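# Place folding table in blue tape, park cart in bay

## Task

Set the folding table upright on its legs beside the wall so that no part of it touches or crosses the blue tape boundary, and move the utility cart into the yellow bay so that each of its four wheels sits fully within the tape rather than on it. The coffee table must be standing upright when the scene ends, the robot must not topple or finish leaning, and nothing may count as placed if it stays there only because the robot is holding it.

## Robot and tools

Robot: a Hello Robot Stretch 4 with a single arm. It has an omni-wheel base, a lift that slides up a mast, an arm that telescopes forward, a three-joint wrist (yaw, pitch, roll) and a two-finger gripper. It stands about 1.6 m tall, and the base edge lies within 0.23 m of the base origin. Cameras: head_camera, head_left_camera, head_right_camera (fisheye) and wrist_camera.

Frames: the base frame sits on the floor below the base centre, with x ahead, y to the left and z up. hand_pose is reported in this frame as the point between the fingers, 0.015 m back from the tips; with all wrist joints at zero its axes line up with the base frame, though the printed value may be slightly off. The odometry frame is wherever the base frame was when the scene began.

execute_actions: argument "actions" is a list holding one action or nothing (empty just returns state and images). Optional "cameras" lists which images to return; omitted, null or ["all"] gives all, [] gives none, and an unknown name rejects the call. An action may contain "base", "joints", or both, plus optional "pace" and "contact_limits"; alternatively it contains only "end_of_arm". All motions in one action begin together and may finish at different moments.
- "base": exactly one relative move, measured from where the base last reported itself. {"translate_m": d} drives straight, forward positive, -2 to 2 m. {"strafe_m": d} slides sideways, left positive, -2 to 2 m. {"rotate_rad": d} spins in place, counter-clockwise (left) positive, -3.2 to 3.2 rad.
- "joints": a single object keyed by joint name, each value an absolute target (not an offset). lift_m 0 to 1.2 m; arm_m 0 to 0.55 m; wrist_yaw_rad -1.134 to 4.276 (0 straight ahead, positive leftward, 3.14 tucked back, above 3.4 the arm may obstruct); wrist_pitch_rad -1.117 to 4.259 (0 level, 1.57 pointing down); wrist_roll_rad -1.117 to 4.259 (0 fingers level, positive turns clockwise as seen from behind); gripper_m 0 to 0.08 m finger gap. Targets past a limit are clipped and played, and the result notes it; any other bad value or unknown key rejects the call and nothing moves.
- "pace": "slow", "default", "fast" or "max"; base speeds 0.1/0.3/0.4/0.6 m/s and turning 1/2/3/4 rad/s. With lift above 0.2 m these are reduced, down to 0.3 m/s and 1 rad/s at full height.
- "contact_limits": {"arm_m": v}, v from 0 (gentlest) to 0.75 (firmest), 0.5 if omitted; how hard the arm may press before halting.
- {"end_of_arm": "enable_torque"} revives wrist or gripper motors that shut off; they then hold position.
A part you leave out of an action may still be driving toward its previous target without the status showing it. No action runs past 15 s. If a result reports a stop, the remaining motion calls in that reply are skipped.

wait: "seconds" 0 to 10; commands nothing new and returns state and images.
zoom_image: "camera" and "region" [x0, y0, x1, y1] in pixels of that camera's most recent full image, top-left origin, at most 504x504.
finished_scene: "scene" is the number of the current scene; it closes it irreversibly after the last command has been held, reports success, and the next scene's task arrives in the result. Continue afterwards with an empty execute_actions to read the new task.

Results: base_status and joint_status give how each motion ended: "done" (for the base, wheels turned the full amount even if slipping), "off_target" (stopped short, may still push), "contact_stop_at_<key>" (met resistance; that part then holds, or goes slack for lift, arm or wheels; a slack lift can sag under load and slack wheels can roll), "limit_stop_at_<name>", "time_out", "torque_fault". After these stops the old target is dropped. "limit_stop_at_tilt" means a lean beyond 6 degrees; lift, arm and wheels go slack until the lean eases. "limit_stop_at_own_body" means a joint neared the robot itself; move it the other way. It tends to happen with wrist_pitch_rad below -0.2 and roll below -0.4 or above 4. on_its_own lists things not commanded this call; "held at" is the held target. lidar_m: 12 distances in metres, 30-degree sectors, first straight ahead then counter-clockwise (4th left, 7th behind, 10th right); "-" means nothing seen or closer than 0.25 m; it misses glass, thin legs and much behind. wrist_depth_mm: 7x7 grid of depths, 100 to 2000 mm, row by row from top left. base_odometry counts wheel rotation, so slip inflates it; heading -3.142 to 3.142. If turned_by_wheels and turned_by_imu differ by over 0.1 rad, a collision or slip happened and heading error is roughly their difference. base_tilt in degrees (forward and right positive) has a fixed bias up to 1.5. motor_effort is percent of maximum, bracket value is the action's peak; wheel efforts positive mean turning right.

Gripper: close to a value below the object's width to grip; off_target afterwards suggests something is held. Sustained gripper effort beyond about 50 shuts the motor off and may drop the load; re-enable with enable_torque. A level gripper carrying over about 2.7 kg, or a gripper jammed by base or arm motion, faults the wrist.

Start: unfold the wrist by sending lift_m 0.4 and wrist_yaw_rad 0 together. Avoid: driving or turning with over 1 kg held and arm_m above 0.2, especially at fast paces; strong steady pushes or pulls with a high gripper; dropping, slamming or hard impacts; knocking the coffee table over. The robot keeps its last command while you compose each reply, and loose objects may occasionally be nudged. Fewer seconds of robot motion is better.

Each tool is called after "Emit:" by a JSON object that holds its "name" and its "arguments", one argument or row to a line.

## Session

Emit:
{"name": "execute_actions", "arguments": {
  "actions": []
}}

Scene clock: 0.00 s.
base_odometry: x=+0.000 y=+0.000 heading=+0.000 (m, m, rad; odometry frame)
turned_by_wheels: +0.000 (rad since the last result)
turned_by_imu: +0.000 (rad since the last result)
base_tilt: forward=+0.7 right=+1.3 (deg)
lidar_m: 0.85 1.01 1.59 1.08 1.32 1.62 1.63 1.19 0.96 0.99 1.05 0.86
base_status: not commanded
joint_positions: lift_m=+0.188 arm_m=+0.001 wrist_yaw_rad=+3.048 wrist_pitch_rad=-0.005 wrist_roll_rad=-0.017 gripper_m=+0.040
joint_status: not commanded
motor_effort: lift_m=+22 arm_m=-1 wrist_yaw_rad=+0 wrist_pitch_rad=-9 wrist_roll_rad=+1 gripper_m=+0 wheel_0=-1 wheel_1=+0 wheel_2=+0 (%)
hand_pose: x=-0.0321 y=+0.1069 z=+0.3670 quat_wxyz=(+0.047, +0.002, -0.009, +0.999) (m; base frame)
wrist_depth_mm: - 145 1921 1863 1808 1808 1756 / - 143 1921 1863 1756 1756 1756 / 111 142 1863 1808 1808 1708 1708 / 134 154 1808 1808 1808 1708 1708 / 1464 1863 1863 1756 1756 1708 1661 / 1464 1708 1756 1756 1661 1708 1661 / 1060 124 157 1060 133 1366 1397
pictures: head_camera, head_left_camera, head_right_camera, wrist_camera
Images, in order (width x height): head_camera 420x560, head_left_camera 420x672, head_right_camera 420x672, wrist_camera 616x392.

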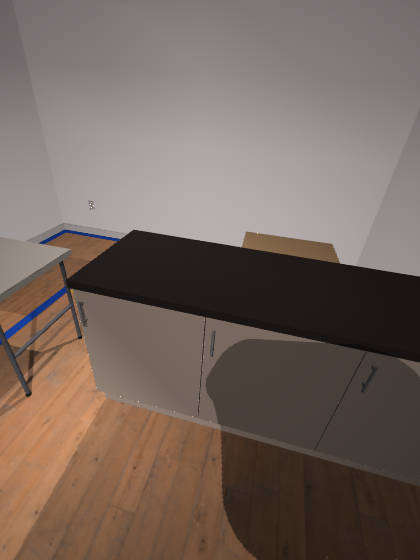

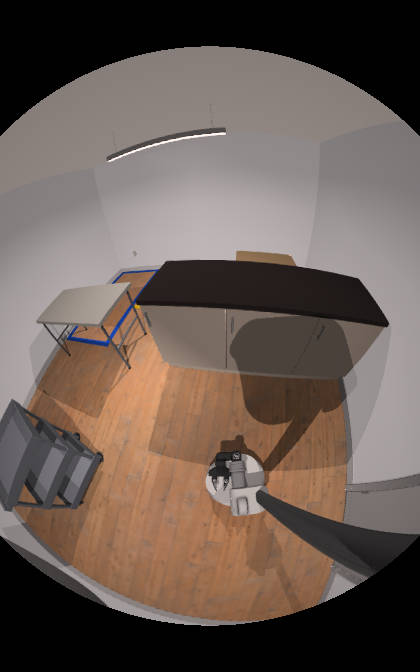

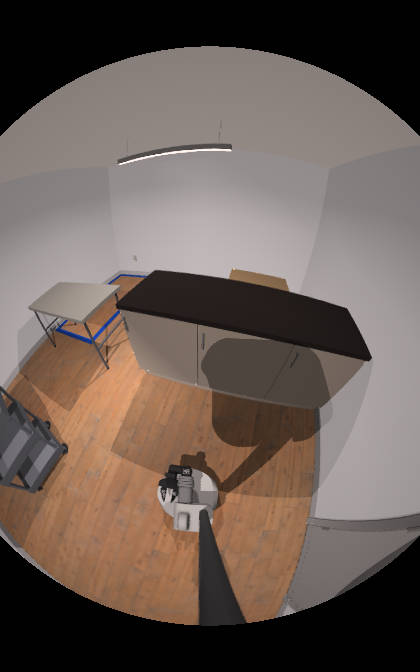

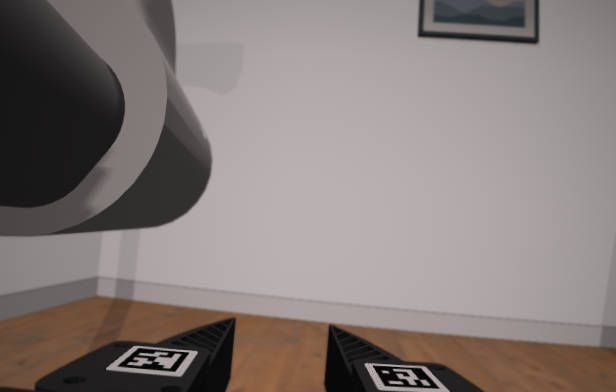

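Emit:
{"name": "execute_actions", "arguments": {
  "actions": [
    {"base":{"rotate_rad":1.0}}
  ]
}}

Emit:
{"name": "execute_actions", "arguments": {
  "actions": [
    {"base":{"rotate_rad":1.2}}
  ]
}}

Emit:
{"name": "execute_actions", "arguments": {
  "actions": [
    {"base":{"rotate_rad":1.5}}
  ]
}}

Scene clock: 9.80 s.
base_odometry: x=+0.000 y=+0.000 heading=+1.000 (m, m, rad; odometry frame)
turned_by_wheels: +1.000 (rad since the last result)
turned_by_imu: +1.012 (rad since the last result)
base_tilt: forward=+0.7 right=+1.3 (deg)
lidar_m: 1.48 1.08 1.28 1.62 1.62 1.24 0.98 0.99 1.07 0.87 0.85 0.98
base_status: done
joint_positions: lift_m=+0.188 arm_m=+0.001 wrist_yaw_rad=+3.048 wrist_pitch_rad=-0.005 wrist_roll_rad=-0.017 gripper_m=+0.040
joint_status: not commanded
motor_effort: lift_m=+22(22) arm_m=-1(1) wrist_yaw_rad=-1(0) wrist_pitch_rad=-9(10) wrist_roll_rad=+1(0) gripper_m=+0(0) wheel_0=-3(10) wheel_1=-2(2) wheel_2=-1(8) (%)
hand_pose: x=-0.0321 y=+0.1069 z=+0.3670 quat_wxyz=(+0.047, +0.002, -0.009, +0.999) (m; base frame)
wrist_depth_mm: - 145 1205 1336 1499 1808 1661 / - 143 1205 1366 1537 1808 1618 / 111 142 1182 1336 1499 1808 1576 / 135 154 1182 1336 1537 1756 1537 / 976 1060 1182 1308 1499 1756 1499 / 976 1042 1160 1308 1499 1708 1537 / 960 124 158 1078 133 1366 1397
pictures: head_camera, head_left_camera, head_right_camera, wrist_camera
Images, in order (width x height): head_camera 420x560, head_left_camera 420x672, head_right_camera 420x672, wrist_camera 616x392.

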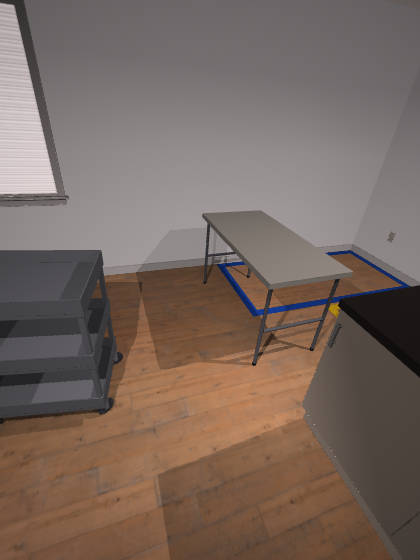

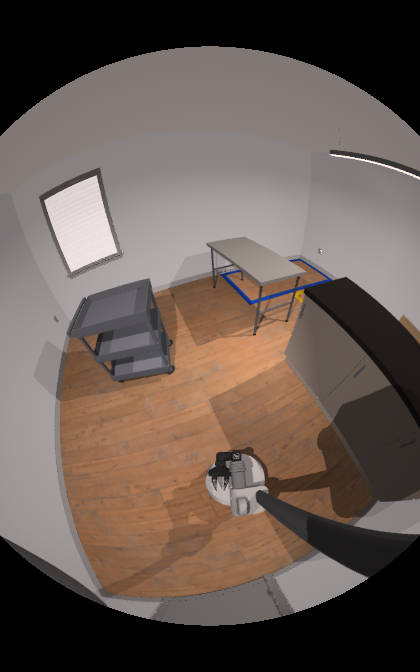

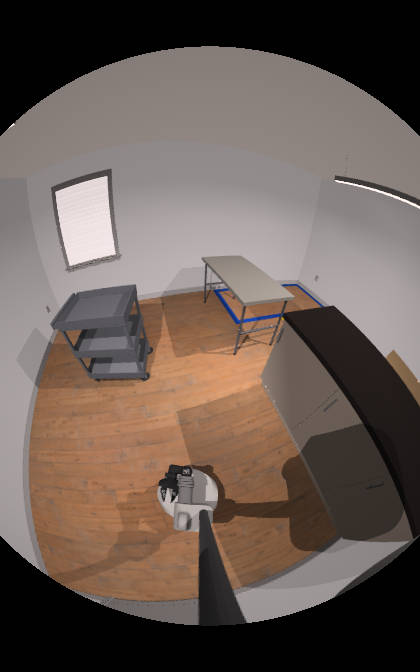

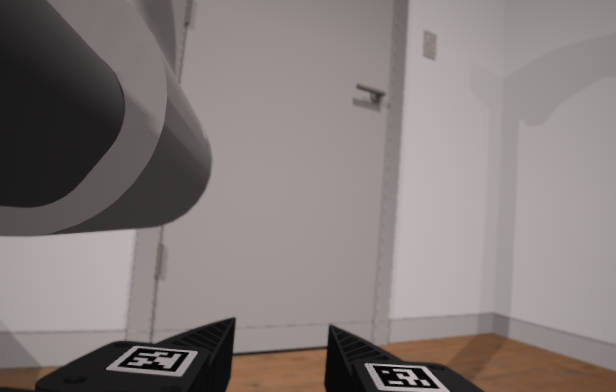

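Scene clock: 11.63 s.
base_odometry: x=+0.000 y=+0.000 heading=+2.199 (m, m, rad; odometry frame)
turned_by_wheels: +1.200 (rad since the last result)
turned_by_imu: +1.214 (rad since the last result)
base_tilt: forward=+0.7 right=+1.3 (deg)
lidar_m: 1.78 1.61 1.61 1.10 0.98 1.03 0.98 0.87 0.86 1.08 1.24 1.07
base_status: done
joint_positions: lift_m=+0.188 arm_m=+0.001 wrist_yaw_rad=+3.048 wrist_pitch_rad=-0.005 wrist_roll_rad=-0.017 gripper_m=+0.040
joint_status: not commanded
motor_effort: lift_m=+22(22) arm_m=-1(1) wrist_yaw_rad=-1(1) wrist_pitch_rad=-9(7) wrist_roll_rad=+1(1) gripper_m=-1(0) wheel_0=-3(7) wheel_1=-1(3) wheel_2=-1(7) (%)
hand_pose: x=-0.0321 y=+0.1069 z=+0.3670 quat_wxyz=(+0.047, +0.002, -0.009, +0.999) (m; base frame)
wrist_depth_mm: - 144 - 1576 1229 1060 917 / - 143 1281 1464 1229 1060 917 / 111 142 1308 1464 1205 1025 904 / 135 154 1308 1430 1182 1008 891 / 891 1078 1308 1430 1160 991 878 / 931 1098 1308 1366 1138 976 854 / 960 124 157 1078 133 946 854
pictures: head_camera, head_left_camera, head_right_camera, wrist_camera
Images, in order (width x height): head_camera 420x560, head_left_camera 420x672, head_right_camera 420x672, wrist_camera 616x392.

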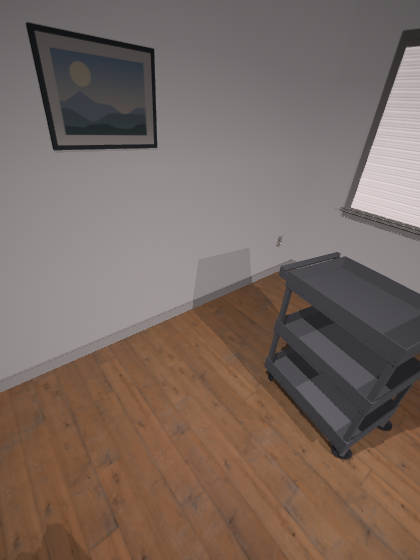

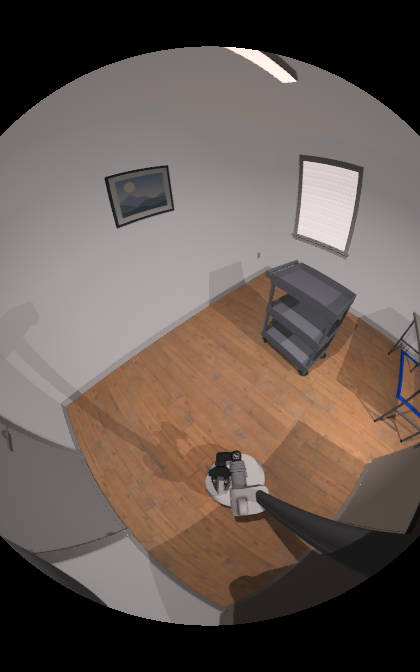

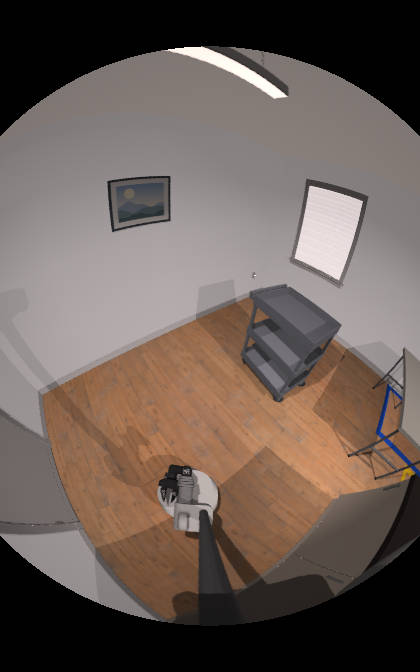

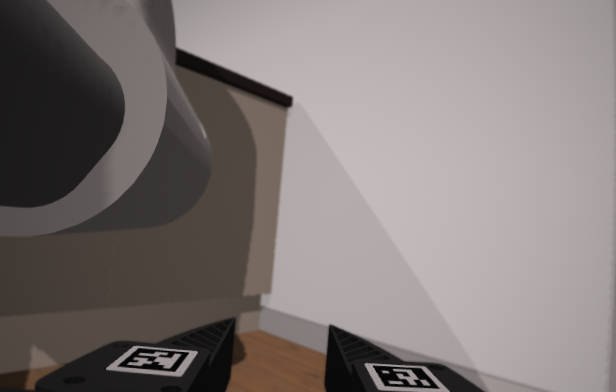

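Scene clock: 13.63 s.
base_odometry: x=+0.000 y=+0.000 heading=-2.584 (m, m, rad; odometry frame)
turned_by_wheels: +1.500 (rad since the last result)
turned_by_imu: +1.518 (rad since the last result)
base_tilt: forward=+0.7 right=+1.3 (deg)
lidar_m: 1.12 0.98 0.97 1.03 0.87 0.89 1.08 1.77 1.07 1.40 1.62 1.61
base_status: done
joint_positions: lift_m=+0.188 arm_m=+0.001 wrist_yaw_rad=+3.048 wrist_pitch_rad=-0.005 wrist_roll_rad=-0.017 gripper_m=+0.040
joint_status: not commanded
motor_effort: lift_m=+22(22) arm_m=-1(1) wrist_yaw_rad=+0(1) wrist_pitch_rad=-10(8) wrist_roll_rad=+1(1) gripper_m=+0(0) wheel_0=-2(7) wheel_1=+0(3) wheel_2=+0(7) (%)
hand_pose: x=-0.0321 y=+0.1069 z=+0.3670 quat_wxyz=(+0.047, +0.002, -0.009, +0.999) (m; base frame)
wrist_depth_mm: - 144 - - - - 820 / - 143 - 1308 1078 931 809 / 111 142 1983 1255 1042 904 809 / 134 154 - 1255 1042 891 798 / - - - 1205 1008 878 778 / 1537 1618 1808 1205 991 866 768 / 1060 124 158 1078 133 866 759
pictures: head_camera, head_left_camera, head_right_camera, wrist_camera
Images, in order (width x height): head_camera 420x560, head_left_camera 420x672, head_right_camera 420x672, wrist_camera 616x392.

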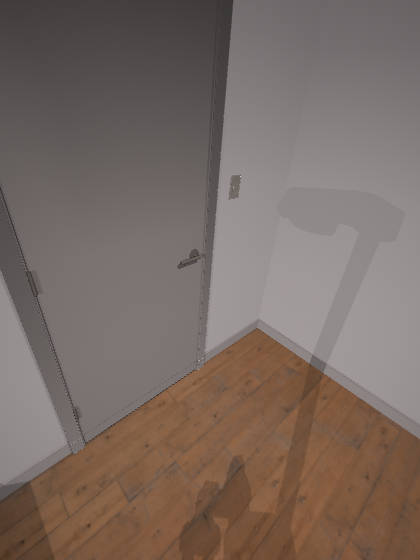

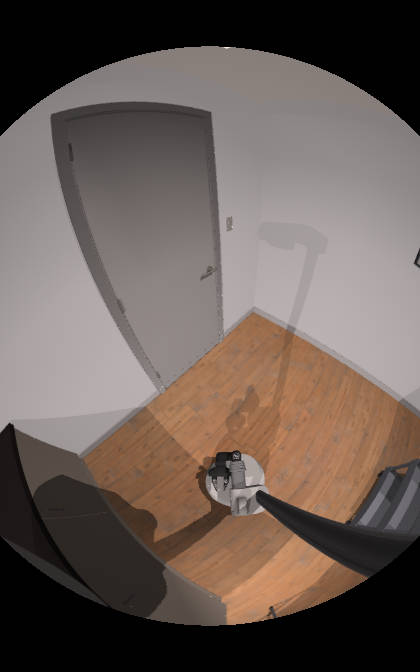

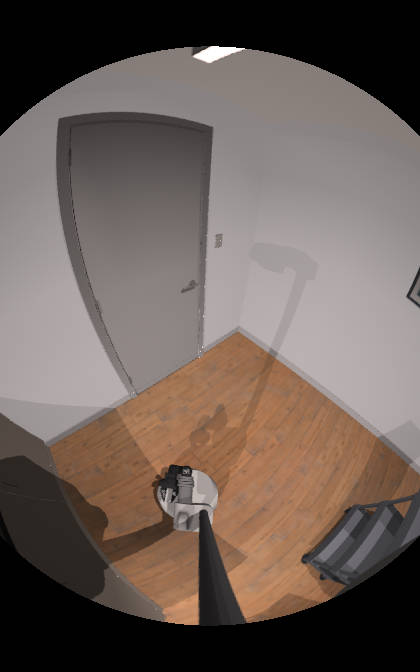

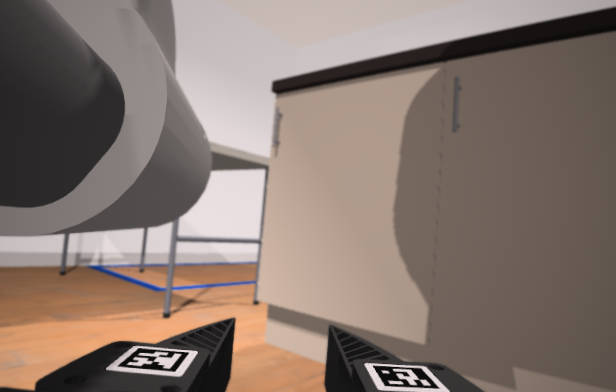

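Emit:
{"name": "execute_actions", "arguments": {
  "actions": [
    {"base":{"rotate_rad":-2.4}}
  ],
  "cameras": []
}}

Emit:
{"name": "execute_actions", "arguments": {
  "actions": [
    {"base":{"strafe_m":-0.35}}
  ],
  "cameras": []
}}

Emit:
{"name": "execute_actions", "arguments": {
  "actions": [
    {"base":{"translate_m":0.9}}
  ],
  "cameras": ["head_camera","head_left_camera"]
}}

Emit:
{"name": "execute_actions", "arguments": {
  "actions": [
    {"base":{"rotate_rad":-1.1}}
  ],
  "cameras": ["head_camera","head_left_camera"]
}}

Scene clock: 26.93 s.
base_odometry: x=+0.000 y=+0.000 heading=+1.299 (m, m, rad; odometry frame)
turned_by_wheels: -2.400 (rad since the last result)
turned_by_imu: -2.432 (rad since the last result)
base_tilt: forward=+0.7 right=+1.3 (deg)
lidar_m: 1.08 1.13 1.70 1.61 1.51 1.05 1.00 1.00 0.93 0.85 0.89 1.42
base_status: done
joint_positions: lift_m=+0.188 arm_m=+0.001 wrist_yaw_rad=+3.048 wrist_pitch_rad=-0.005 wrist_roll_rad=-0.017 gripper_m=+0.040
joint_status: not commanded
motor_effort: lift_m=+22(22) arm_m=-2(2) wrist_yaw_rad=-1(1) wrist_pitch_rad=-6(11) wrist_roll_rad=+1(0) gripper_m=+0(0) wheel_0=+0(5) wheel_1=-1(9) wheel_2=-1(6) (%)
hand_pose: x=-0.0321 y=+0.1069 z=+0.3670 quat_wxyz=(+0.047, +0.002, -0.009, +0.999) (m; base frame)
wrist_depth_mm: - 145 1182 1205 1281 1308 1430 / - 143 1182 1205 1255 1308 1430 / 110 142 1160 1205 1229 1308 1366 / 134 154 1138 1160 1229 1281 1397 / 1042 1098 1138 1182 1205 1255 1336 / 1042 1078 1118 1160 1205 1255 1336 / 1025 124 157 1078 132 1229 1308
pictures: none
No camera images: the call's "cameras" was empty. Leave "cameras" out to get every camera's image.

Scene clock: 29.43 s.
base_odometry: x=+0.337 y=-0.094 heading=+1.299 (m, m, rad; odometry frame)
turned_by_wheels: +0.000 (rad since the last result)
turned_by_imu: -0.001 (rad since the last result)
base_tilt: forward=+0.7 right=+1.3 (deg)
lidar_m: 1.63 1.18 1.68 1.97 1.48 1.06 1.00 0.81 0.55 0.51 0.54 0.76
base_status: done
joint_positions: lift_m=+0.188 arm_m=+0.001 wrist_yaw_rad=+3.048 wrist_pitch_rad=-0.005 wrist_roll_rad=-0.017 gripper_m=+0.040
joint_status: not commanded
motor_effort: lift_m=+22(22) arm_m=-2(2) wrist_yaw_rad=+0(0) wrist_pitch_rad=-10(7) wrist_roll_rad=+1(1) gripper_m=+0(0) wheel_0=+0(8) wheel_1=+1(6) wheel_2=-1(2) (%)
hand_pose: x=-0.0321 y=+0.1069 z=+0.3670 quat_wxyz=(+0.047, +0.002, -0.009, +0.999) (m; base frame)
wrist_depth_mm: - 145 1182 1229 1281 1308 1366 / - 143 1160 1229 1255 1308 1366 / 110 141 1138 1205 1229 1281 1366 / 135 154 1138 1182 1205 1255 1336 / 1042 1078 1118 1160 1205 1255 1336 / 1025 1060 1098 1182 1182 1229 1308 / 1008 124 158 1078 133 1205 1281
pictures: none
No camera images: the call's "cameras" was empty. Leave "cameras" out to get every camera's image.

Scene clock: 33.90 s.
base_odometry: x=+0.579 y=+0.773 heading=+1.299 (m, m, rad; odometry frame)
turned_by_wheels: +0.000 (rad since the last result)
turned_by_imu: -0.003 (rad since the last result)
base_tilt: forward=+0.7 right=+1.3 (deg)
lidar_m: 1.44 0.66 0.54 0.83 2.08 2.00 1.89 0.73 0.52 0.50 0.50 0.59
base_status: done
joint_positions: lift_m=+0.188 arm_m=+0.001 wrist_yaw_rad=+3.048 wrist_pitch_rad=-0.005 wrist_roll_rad=-0.017 gripper_m=+0.040
joint_status: not commanded
motor_effort: lift_m=+22(22) arm_m=-2(2) wrist_yaw_rad=-1(0) wrist_pitch_rad=-8(8) wrist_roll_rad=+1(1) gripper_m=+0(0) wheel_0=+1(8) wheel_1=-1(2) wheel_2=+0(11) (%)
hand_pose: x=-0.0321 y=+0.1069 z=+0.3670 quat_wxyz=(+0.047, +0.002, -0.009, +0.999) (m; base frame)
wrist_depth_mm: - 145 - - - - - / - 143 - - - - - / 110 142 - - - - - / 135 154 - - - - - / 1229 1983 - - - - - / 1366 1661 1808 1983 - - - / 1042 124 158 1078 133 1366 1430
pictures: head_camera, head_left_camera
Images, in order (width x height): head_camera 420x560, head_left_camera 420x672.

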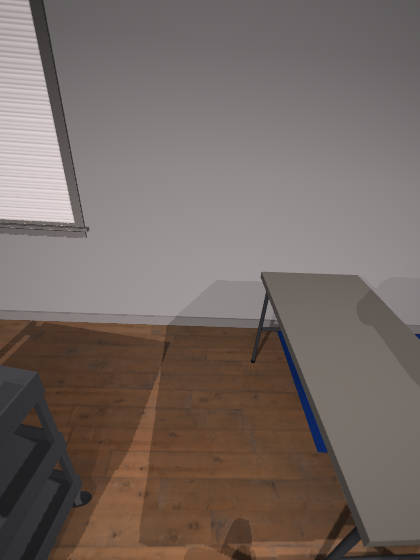

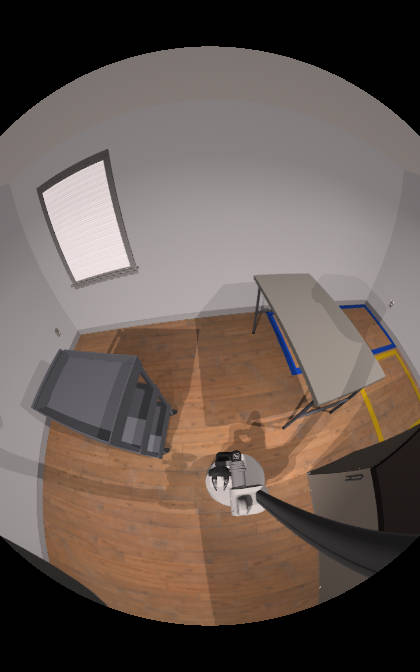

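Scene clock: 35.67 s.
base_odometry: x=+0.579 y=+0.773 heading=+0.199 (m, m, rad; odometry frame)
turned_by_wheels: -1.100 (rad since the last result)
turned_by_imu: -1.114 (rad since the last result)
base_tilt: forward=+0.7 right=+1.3 (deg)
lidar_m: 0.51 0.56 1.23 0.70 0.53 0.55 2.04 2.01 1.89 0.80 0.51 0.50
base_status: done
joint_positions: lift_m=+0.188 arm_m=+0.001 wrist_yaw_rad=+3.048 wrist_pitch_rad=-0.005 wrist_roll_rad=-0.017 gripper_m=+0.040
joint_status: not commanded
motor_effort: lift_m=+22(22) arm_m=-2(2) wrist_yaw_rad=-1(2) wrist_pitch_rad=-9(10) wrist_roll_rad=+1(1) gripper_m=+0(0) wheel_0=+3(8) wheel_1=+0(5) wheel_2=+1(7) (%)
hand_pose: x=-0.0321 y=+0.1069 z=+0.3670 quat_wxyz=(+0.047, +0.002, -0.009, +0.999) (m; base frame)
wrist_depth_mm: - 144 - - - 699 627 / - 143 - - - 991 831 / 110 142 - - - 1983 1921 / 135 154 - - - 549 504 / - - - - - 1921 1863 / 1537 1708 1863 - - 1808 1863 / 1060 124 158 1078 133 842 904
pictures: head_camera, head_left_camera
Images, in order (width x height): head_camera 420x560, head_left_camera 420x672.

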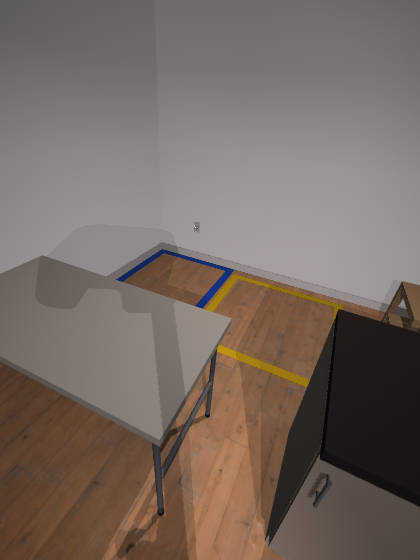

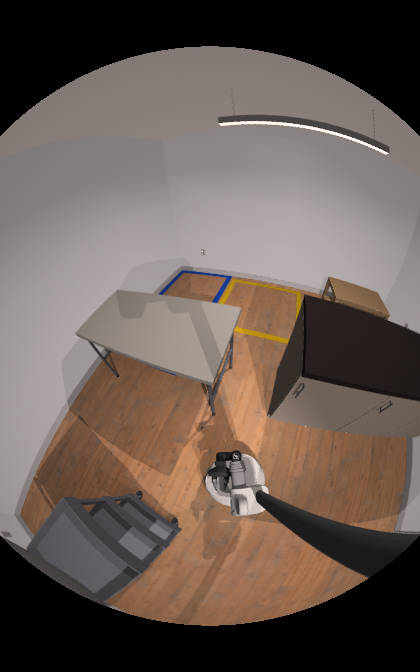

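Emit:
{"name": "execute_actions", "arguments": {
  "actions": [
    {"base":{"rotate_rad":-0.46}}
  ],
  "cameras": []
}}

Emit:
{"name": "execute_actions", "arguments": {
  "actions": [
    {"base":{"strafe_m":0.3}}
  ],
  "cameras": ["head_camera","head_left_camera"]
}}

Scene clock: 53.13 s.
base_odometry: x=+0.579 y=+0.773 heading=-0.261 (m, m, rad; odometry frame)
turned_by_wheels: -0.460 (rad since the last result)
turned_by_imu: -0.466 (rad since the last result)
base_tilt: forward=+0.7 right=+1.3 (deg)
lidar_m: 0.52 0.51 0.58 1.41 0.69 0.53 2.01 2.08 1.97 1.89 0.74 0.52
base_status: done
joint_positions: lift_m=+0.188 arm_m=+0.001 wrist_yaw_rad=+3.048 wrist_pitch_rad=-0.005 wrist_roll_rad=-0.017 gripper_m=+0.040
joint_status: not commanded
motor_effort: lift_m=+22(22) arm_m=-2(2) wrist_yaw_rad=-1(0) wrist_pitch_rad=-10(9) wrist_roll_rad=+1(1) gripper_m=+0(0) wheel_0=+2(9) wheel_1=-1(4) wheel_2=+0(6) (%)
hand_pose: x=-0.0321 y=+0.1069 z=+0.3670 quat_wxyz=(+0.047, +0.002, -0.009, +0.999) (m; base frame)
wrist_depth_mm: - 144 - - 683 691 691 / - 143 - - 917 878 1983 / 110 141 - - - - - / 135 154 - - 661 668 1921 / - - - - - - 1921 / 1576 1661 1863 1499 1281 - 1921 / 1042 123 158 647 133 699 1229
pictures: none
No camera images: the call's "cameras" was empty. Leave "cameras" out to get every camera's image.

Scene clock: 55.47 s.
base_odometry: x=+0.656 y=+1.063 heading=-0.261 (m, m, rad; odometry frame)
turned_by_wheels: +0.000 (rad since the last result)
turned_by_imu: -0.001 (rad since the last result)
base_tilt: forward=+0.7 right=+1.3 (deg)
lidar_m: 0.39 0.42 0.57 1.51 1.59 0.49 0.47 2.08 2.30 2.19 0.71 0.61
base_status: done
joint_positions: lift_m=+0.188 arm_m=+0.001 wrist_yaw_rad=+3.048 wrist_pitch_rad=-0.005 wrist_roll_rad=-0.017 gripper_m=+0.040
joint_status: not commanded
motor_effort: lift_m=+22(22) arm_m=-2(2) wrist_yaw_rad=+0(0) wrist_pitch_rad=-8(7) wrist_roll_rad=+1(1) gripper_m=+0(0) wheel_0=+1(12) wheel_1=-1(10) wheel_2=+1(1) (%)
hand_pose: x=-0.0321 y=+0.1069 z=+0.3670 quat_wxyz=(+0.047, +0.002, -0.009, +0.999) (m; base frame)
wrist_depth_mm: - 145 723 699 668 - 1921 / - 142 1042 976 1118 - 1863 / 111 142 634 - - - 1808 / 135 154 621 621 640 - 1808 / 1983 - - - - - 1756 / 1499 891 1078 1205 1983 - 1708 / 1042 124 158 603 133 1366 1397
pictures: head_camera, head_left_camera
Images, in order (width x height): head_camera 420x560, head_left_camera 420x672.

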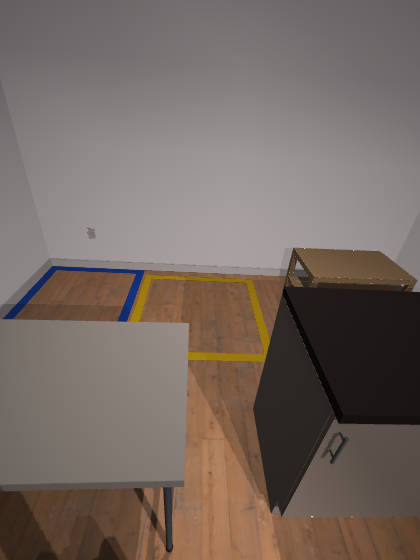

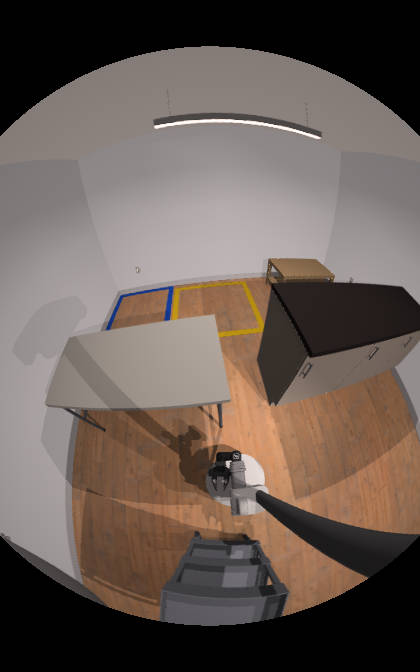

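Emit:
{"name": "execute_actions", "arguments": {
  "actions": [
    {"base":{"strafe_m":0.06}}
  ],
  "cameras": []
}}

Emit:
{"name": "execute_actions", "arguments": {
  "actions": [
    {"base":{"translate_m":0.45},"pace":"slow"}
  ],
  "cameras": ["head_camera","head_left_camera"]
}}

Scene clock: 69.73 s.
base_odometry: x=+0.672 y=+1.121 heading=-0.261 (m, m, rad; odometry frame)
turned_by_wheels: +0.000 (rad since the last result)
turned_by_imu: -0.001 (rad since the last result)
base_tilt: forward=+0.6 right=+1.3 (deg)
lidar_m: 0.40 0.42 0.54 1.44 1.51 0.48 0.48 0.53 2.33 2.23 0.71 0.67
base_status: done
joint_positions: lift_m=+0.188 arm_m=+0.001 wrist_yaw_rad=+3.048 wrist_pitch_rad=-0.005 wrist_roll_rad=-0.017 gripper_m=+0.040
joint_status: not commanded
motor_effort: lift_m=+22(22) arm_m=-2(2) wrist_yaw_rad=-1(0) wrist_pitch_rad=-8(8) wrist_roll_rad=+1(1) gripper_m=+0(0) wheel_0=+1(8) wheel_1=-1(7) wheel_2=+1(0) (%)
hand_pose: x=-0.0321 y=+0.1069 z=+0.3670 quat_wxyz=(+0.047, +0.002, -0.009, +0.999) (m; base frame)
wrist_depth_mm: - 145 715 699 - - 1808 / - 143 1008 991 - - 1756 / 111 142 615 - - - 1661 / 135 154 615 615 - - 1756 / 1983 - - - - - 1661 / 1464 960 1160 1138 - 1983 1661 / 976 124 158 591 133 1336 1397
pictures: none
No camera images: the call's "cameras" was empty. Leave "cameras" out to get every camera's image.

Scene clock: 75.53 s.
base_odometry: x=+1.106 y=+1.005 heading=-0.261 (m, m, rad; odometry frame)
turned_by_wheels: +0.000 (rad since the last result)
turned_by_imu: -0.003 (rad since the last result)
base_tilt: forward=+0.7 right=+1.3 (deg)
lidar_m: 0.25 0.25 0.25 0.35 1.53 0.99 0.94 2.56 2.37 0.42 0.44 0.59
base_status: done
joint_positions: lift_m=+0.188 arm_m=+0.001 wrist_yaw_rad=+3.048 wrist_pitch_rad=-0.005 wrist_roll_rad=-0.017 gripper_m=+0.040
joint_status: not commanded
motor_effort: lift_m=+22(22) arm_m=-2(2) wrist_yaw_rad=+0(0) wrist_pitch_rad=-10(8) wrist_roll_rad=+1(1) gripper_m=+0(0) wheel_0=+4(7) wheel_1=+3(0) wheel_2=-6(7) (%)
hand_pose: x=-0.0321 y=+0.1069 z=+0.3670 quat_wxyz=(+0.047, +0.002, -0.009, +0.999) (m; base frame)
wrist_depth_mm: - 145 - - - - 1863 / - 143 1098 1182 - - 1808 / 111 142 1430 - - - 1756 / 135 154 1098 - - - 1756 / - - - - - - 1661 / 1499 1464 1060 1537 - 1983 1661 / 1060 124 158 1025 133 1366 1430
pictures: head_camera, head_left_camera
Images, in order (width x height): head_camera 420x560, head_left_camera 420x672.

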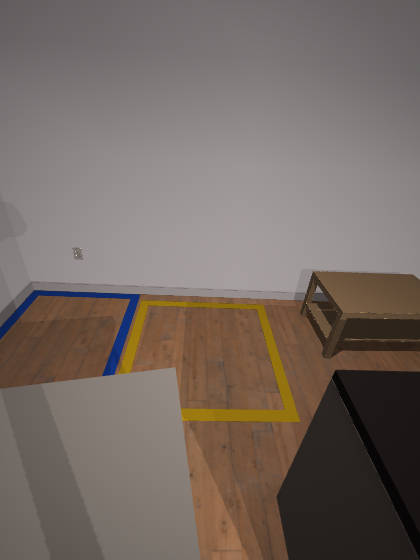

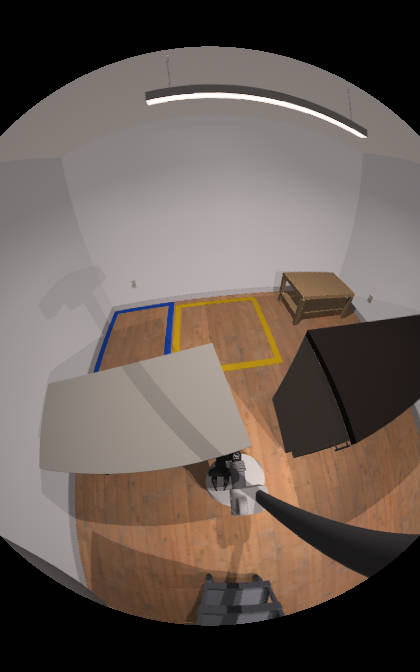

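Emit:
{"name": "execute_actions", "arguments": {
  "actions": [
    {"base":{"translate_m":0.3},"pace":"slow"}
  ],
  "cameras": ["head_camera","head_left_camera","head_right_camera"]
}}

Scene clock: 85.70 s.
base_odometry: x=+1.396 y=+0.928 heading=-0.260 (m, m, rad; odometry frame)
turned_by_wheels: +0.000 (rad since the last result)
turned_by_imu: -0.002 (rad since the last result)
base_tilt: forward=+0.7 right=+1.4 (deg)
lidar_m: 0.25 0.25 0.25 0.27 0.77 2.08 1.24 2.87 0.43 0.40 0.41 1.55
base_status: done
joint_positions: lift_m=+0.188 arm_m=+0.001 wrist_yaw_rad=+3.048 wrist_pitch_rad=-0.005 wrist_roll_rad=-0.017 gripper_m=+0.040
joint_status: not commanded
motor_effort: lift_m=+22(22) arm_m=-2(2) wrist_yaw_rad=-1(0) wrist_pitch_rad=-9(10) wrist_roll_rad=+1(1) gripper_m=+0(0) wheel_0=+6(5) wheel_1=+3(3) wheel_2=-6(9) (%)
hand_pose: x=-0.0321 y=+0.1069 z=+0.3670 quat_wxyz=(+0.047, +0.002, -0.009, +0.999) (m; base frame)
wrist_depth_mm: - 144 - - - - 1808 / - 143 - - - - 1863 / 111 142 1397 - - - 1808 / 135 154 1366 - - - 1756 / - - - - - - 1708 / 1499 1708 1336 1808 - 1983 1708 / 1042 124 158 1098 132 1336 1397
pictures: head_camera, head_left_camera, head_right_camera
Images, in order (width x height): head_camera 420x560, head_left_camera 420x672, head_right_camera 420x672.

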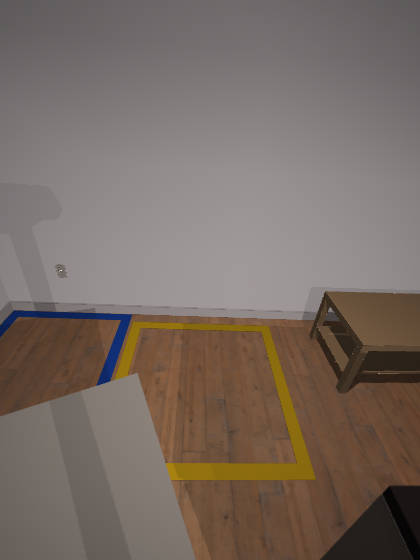

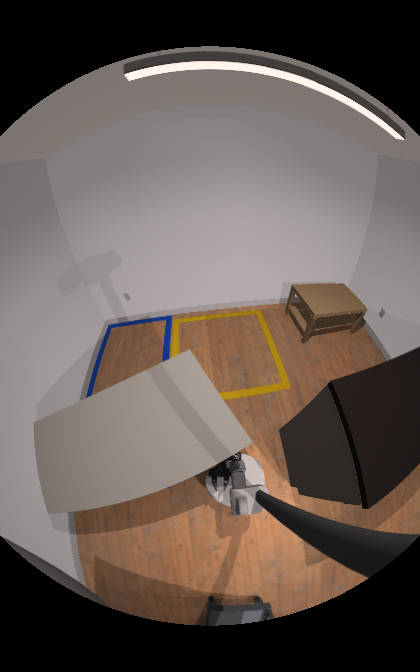

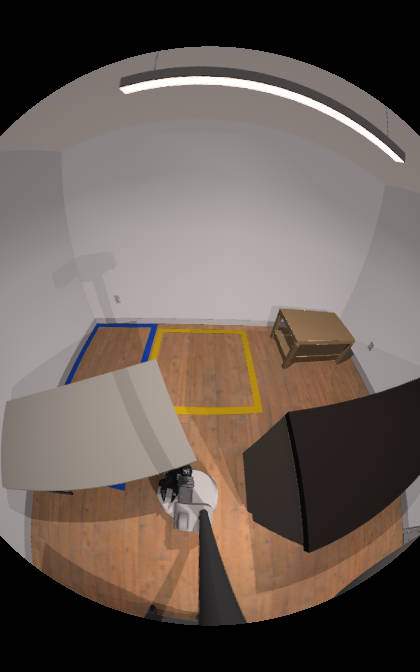

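Emit:
{"name": "execute_actions", "arguments": {
  "actions": [
    {"base":{"translate_m":0.3},"pace":"slow"}
  ],
  "cameras": ["head_left_camera","head_right_camera"]
}}

Scene clock: 98.97 s.
base_odometry: x=+1.686 y=+0.851 heading=-0.260 (m, m, rad; odometry frame)
turned_by_wheels: +0.000 (rad since the last result)
turned_by_imu: -0.002 (rad since the last result)
base_tilt: forward=+0.7 right=+1.3 (deg)
lidar_m: 0.25 0.25 0.25 0.25 0.31 2.06 1.54 0.62 0.44 0.39 1.33 1.32
base_status: done
joint_positions: lift_m=+0.188 arm_m=+0.001 wrist_yaw_rad=+3.048 wrist_pitch_rad=-0.005 wrist_roll_rad=-0.017 gripper_m=+0.040
joint_status: not commanded
motor_effort: lift_m=+22(22) arm_m=-2(2) wrist_yaw_rad=+0(1) wrist_pitch_rad=-8(8) wrist_roll_rad=+1(1) gripper_m=+0(0) wheel_0=+8(9) wheel_1=+3(8) wheel_2=-5(11) (%)
hand_pose: x=-0.0321 y=+0.1069 z=+0.3670 quat_wxyz=(+0.047, +0.002, -0.009, +0.999) (m; base frame)
wrist_depth_mm: - 144 - - - - 1863 / - 143 - - - - 1863 / 111 141 1708 - - - 1756 / 134 154 1708 - - - 1756 / - - - - - - 1708 / 1576 1661 1661 1921 - - 1661 / 1042 124 158 1078 133 1366 1397
pictures: head_left_camera, head_right_camera
Images, in order (width x height): head_left_camera 420x672, head_right_camera 420x672.

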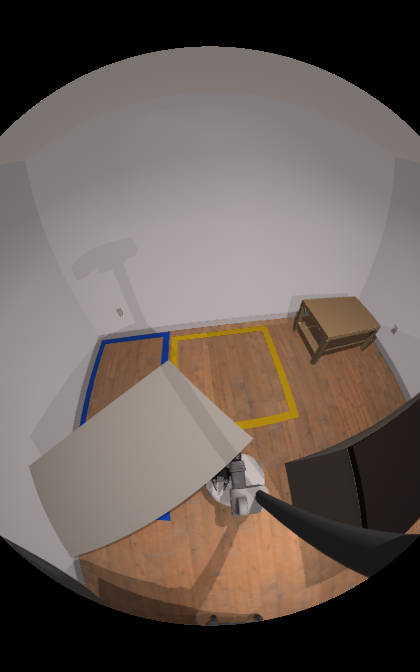

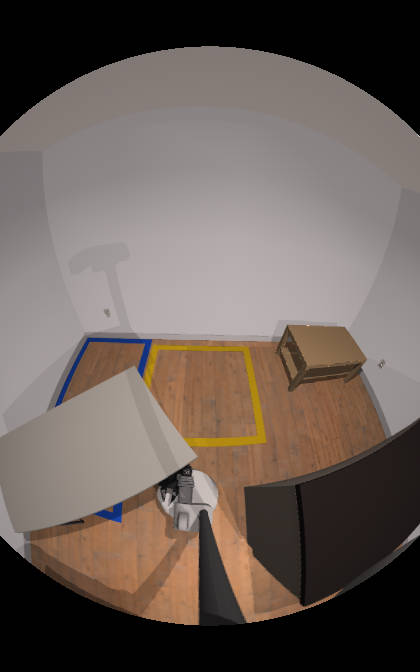

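Emit:
{"name": "execute_actions", "arguments": {
  "actions": [
    {"base":{"strafe_m":0.25},"pace":"slow"}
  ],
  "cameras": ["head_left_camera","head_right_camera"]
}}

Scene clock: 106.50 s.
base_odometry: x=+1.750 y=+1.093 heading=-0.260 (m, m, rad; odometry frame)
turned_by_wheels: +0.000 (rad since the last result)
turned_by_imu: -0.002 (rad since the last result)
base_tilt: forward=+0.7 right=+1.3 (deg)
lidar_m: 0.25 0.25 0.25 0.25 0.25 0.26 1.51 1.63 0.70 0.64 0.25 0.25
base_status: done
joint_positions: lift_m=+0.188 arm_m=+0.001 wrist_yaw_rad=+3.048 wrist_pitch_rad=-0.005 wrist_roll_rad=-0.017 gripper_m=+0.040
joint_status: not commanded
motor_effort: lift_m=+22(22) arm_m=-2(2) wrist_yaw_rad=-1(1) wrist_pitch_rad=-7(11) wrist_roll_rad=+1(1) gripper_m=+0(0) wheel_0=-2(3) wheel_1=+0(5) wheel_2=-1(2) (%)
hand_pose: x=-0.0321 y=+0.1069 z=+0.3670 quat_wxyz=(+0.047, +0.002, -0.009, +0.999) (m; base frame)
wrist_depth_mm: - 145 - - - 525 492 / - 143 - - - - 654 / 111 142 1756 - - - 1397 / 134 154 1921 - - 1921 1336 / - - - - - 1863 1281 / 1537 1661 1708 - - 1808 1281 / 1060 124 158 1078 133 1366 1281
pictures: head_left_camera, head_right_camera
Images, in order (width x height): head_left_camera 420x672, head_right_camera 420x672.

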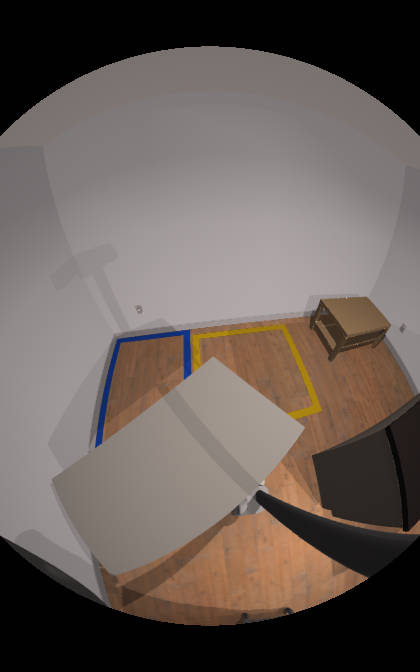

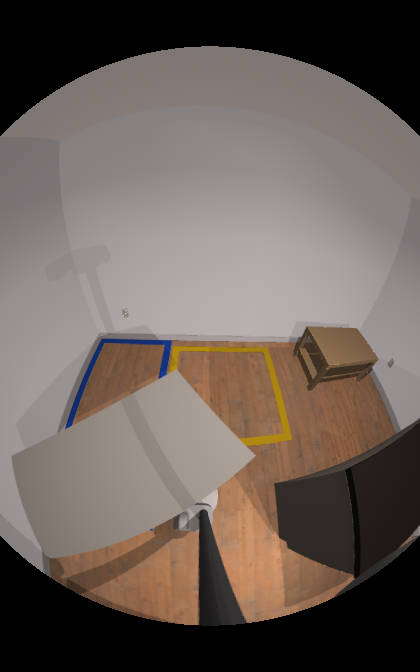

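Emit:
{"name": "execute_actions", "arguments": {
  "actions": [
    {"base":{"strafe_m":-0.27},"pace":"slow"}
  ],
  "cameras": []
}}

Emit:
{"name": "execute_actions", "arguments": {
  "actions": [
    {"base":{"translate_m":0.3},"pace":"slow"}
  ],
  "cameras": ["head_left_camera","head_right_camera"]
}}

Scene clock: 118.73 s.
base_odometry: x=+1.680 y=+0.832 heading=-0.260 (m, m, rad; odometry frame)
turned_by_wheels: +0.000 (rad since the last result)
turned_by_imu: -0.001 (rad since the last result)
base_tilt: forward=+0.6 right=+1.3 (deg)
lidar_m: 0.25 0.25 0.25 0.25 0.34 2.11 1.54 0.59 0.39 0.36 1.34 1.33
base_status: done
joint_positions: lift_m=+0.188 arm_m=+0.001 wrist_yaw_rad=+3.048 wrist_pitch_rad=-0.005 wrist_roll_rad=-0.017 gripper_m=+0.040
joint_status: not commanded
motor_effort: lift_m=+22(22) arm_m=-2(2) wrist_yaw_rad=-1(0) wrist_pitch_rad=-10(9) wrist_roll_rad=+0(2) gripper_m=+0(0) wheel_0=+4(11) wheel_1=+0(4) wheel_2=-3(1) (%)
hand_pose: x=-0.0321 y=+0.1069 z=+0.3670 quat_wxyz=(+0.047, +0.002, -0.009, +0.999) (m; base frame)
wrist_depth_mm: - 144 - - - - 1863 / - 143 - - - - 1863 / 111 142 1756 - - - 1808 / 135 154 1708 - - - 1808 / - - - - - - 1756 / 1499 1661 1708 1863 - - 1708 / 1042 124 158 1078 133 1366 1397
pictures: none
No camera images: the call's "cameras" was empty. Leave "cameras" out to get every camera's image.

Scene clock: 123.00 s.
base_odometry: x=+1.970 y=+0.755 heading=-0.260 (m, m, rad; odometry frame)
turned_by_wheels: +0.001 (rad since the last result)
turned_by_imu: -0.001 (rad since the last result)
base_tilt: forward=+0.7 right=+1.3 (deg)
lidar_m: 0.25 0.25 0.25 0.25 0.25 0.94 1.83 0.56 0.46 0.85 1.12 1.29
base_status: done
joint_positions: lift_m=+0.188 arm_m=+0.000 wrist_yaw_rad=+3.052 wrist_pitch_rad=-0.005 wrist_roll_rad=-0.017 gripper_m=+0.040
joint_status: not commanded
on_its_own: wrist_yaw_rad is at rest, and its effort (-14) is outside its rest range (-13 to +13)
motor_effort: lift_m=+22(22) arm_m=-1(2) wrist_yaw_rad=-14(13) wrist_pitch_rad=-7(8) wrist_roll_rad=+1(1) gripper_m=+0(0) wheel_0=+9(10) wheel_1=+4(5) wheel_2=-5(11) (%)
hand_pose: x=-0.0327 y=+0.1060 z=+0.3670 quat_wxyz=(+0.045, +0.002, -0.009, +0.999) (m; base frame)
wrist_depth_mm: - 144 - - - - 492 / - 142 - - - - 654 / 110 141 1983 - - - 1708 / 134 151 - - - - 1708 / - - - - - - 1708 / 1430 1661 1921 1983 - - 1661 / 1060 123 158 1098 133 1308 1397
pictures: head_left_camera, head_right_camera
Images, in order (width x height): head_left_camera 420x672, head_right_camera 420x672.

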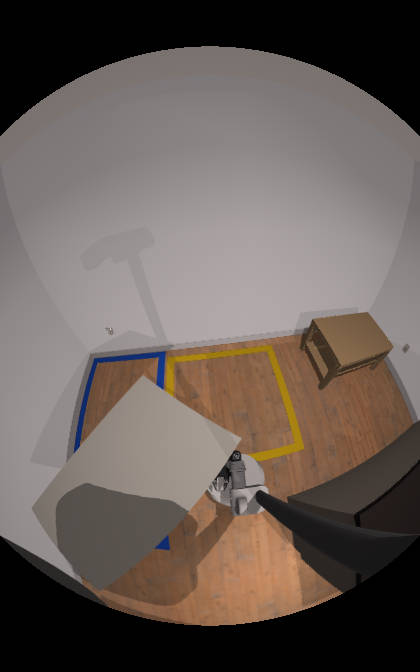

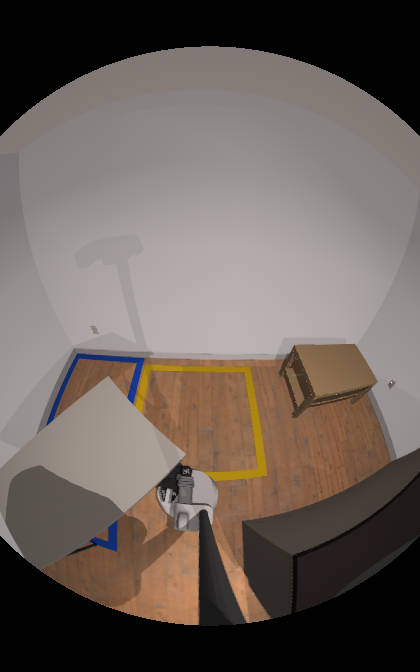

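Emit:
{"name": "execute_actions", "arguments": {
  "actions": [
    {"base":{"rotate_rad":-0.5},"pace":"slow"}
  ],
  "cameras": []
}}

Emit:
{"name": "execute_actions", "arguments": {
  "actions": [
    {"base":{"strafe_m":0.2},"pace":"slow"}
  ],
  "cameras": ["head_left_camera","head_right_camera"]
}}

Scene clock: 131.33 s.
base_odometry: x=+1.970 y=+0.755 heading=-0.759 (m, m, rad; odometry frame)
turned_by_wheels: -0.500 (rad since the last result)
turned_by_imu: -0.506 (rad since the last result)
base_tilt: forward=+0.6 right=+1.3 (deg)
lidar_m: 1.30 0.26 0.25 0.25 0.25 0.25 1.01 1.82 0.56 0.45 0.88 1.13
base_status: done
joint_positions: lift_m=+0.188 arm_m=+0.000 wrist_yaw_rad=+3.049 wrist_pitch_rad=-0.005 wrist_roll_rad=-0.017 gripper_m=+0.040
joint_status: not commanded
motor_effort: lift_m=+22(22) arm_m=+0(0) wrist_yaw_rad=-1(24) wrist_pitch_rad=-11(11) wrist_roll_rad=+1(1) gripper_m=+0(0) wheel_0=+3(12) wheel_1=+0(4) wheel_2=+2(3) (%)
hand_pose: x=-0.0324 y=+0.1068 z=+0.3670 quat_wxyz=(+0.046, +0.002, -0.009, +0.999) (m; base frame)
wrist_depth_mm: - 144 - - 525 508 496 / - 143 - - 732 691 647 / 111 141 - - 1863 1078 1336 / 134 154 - - - 1618 1366 / 1756 - - - 1983 1576 1336 / 1499 1661 1863 1921 1863 1537 1366 / 1042 123 158 1060 133 1366 1281
pictures: none
No camera images: the call's "cameras" was empty. Leave "cameras" out to get every camera's image.

Scene clock: 134.50 s.
base_odometry: x=+2.108 y=+0.900 heading=-0.760 (m, m, rad; odometry frame)
turned_by_wheels: -0.001 (rad since the last result)
turned_by_imu: -0.003 (rad since the last result)
base_tilt: forward=+0.7 right=+1.3 (deg)
lidar_m: 1.28 0.25 0.25 0.25 0.25 0.25 0.31 1.91 0.78 0.65 1.25 1.22
base_status: done
joint_positions: lift_m=+0.188 arm_m=+0.000 wrist_yaw_rad=+3.045 wrist_pitch_rad=-0.005 wrist_roll_rad=-0.017 gripper_m=+0.040
joint_status: not commanded
motor_effort: lift_m=+22(22) arm_m=+0(0) wrist_yaw_rad=+8(8) wrist_pitch_rad=-9(12) wrist_roll_rad=+0(1) gripper_m=+0(0) wheel_0=-11(14) wheel_1=+1(5) wheel_2=-2(3) (%)
hand_pose: x=-0.0320 y=+0.1075 z=+0.3670 quat_wxyz=(+0.048, +0.002, -0.009, +0.999) (m; base frame)
wrist_depth_mm: - 145 - 549 530 517 488 / - 143 - 768 732 691 654 / 110 141 - - 1205 1336 1229 / 135 156 - - 1756 1397 1229 / - - - - 1661 1366 1205 / 1499 1661 1756 1921 1661 1366 1182 / 1042 124 158 1078 133 1281 1182
pictures: head_left_camera, head_right_camera
Images, in order (width x height): head_left_camera 420x672, head_right_camera 420x672.

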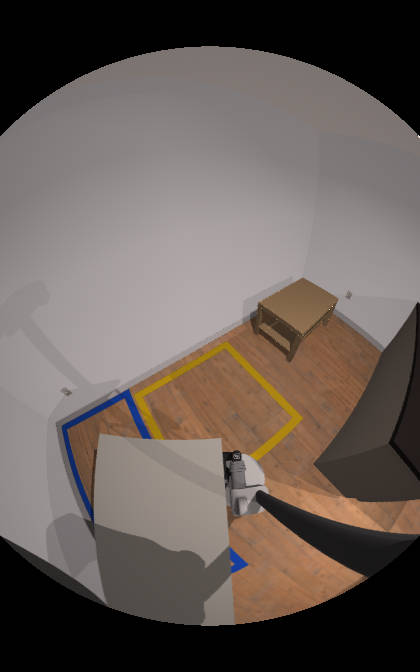

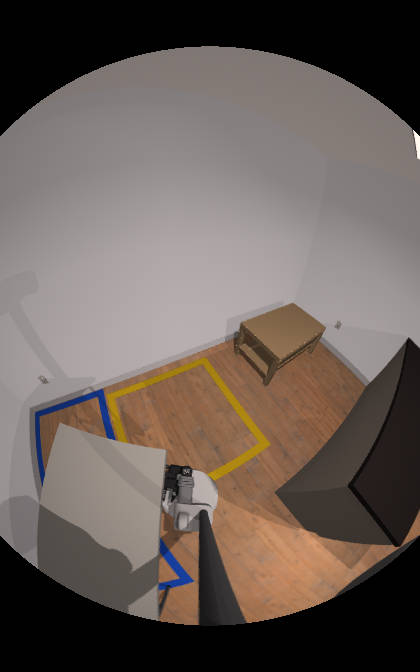

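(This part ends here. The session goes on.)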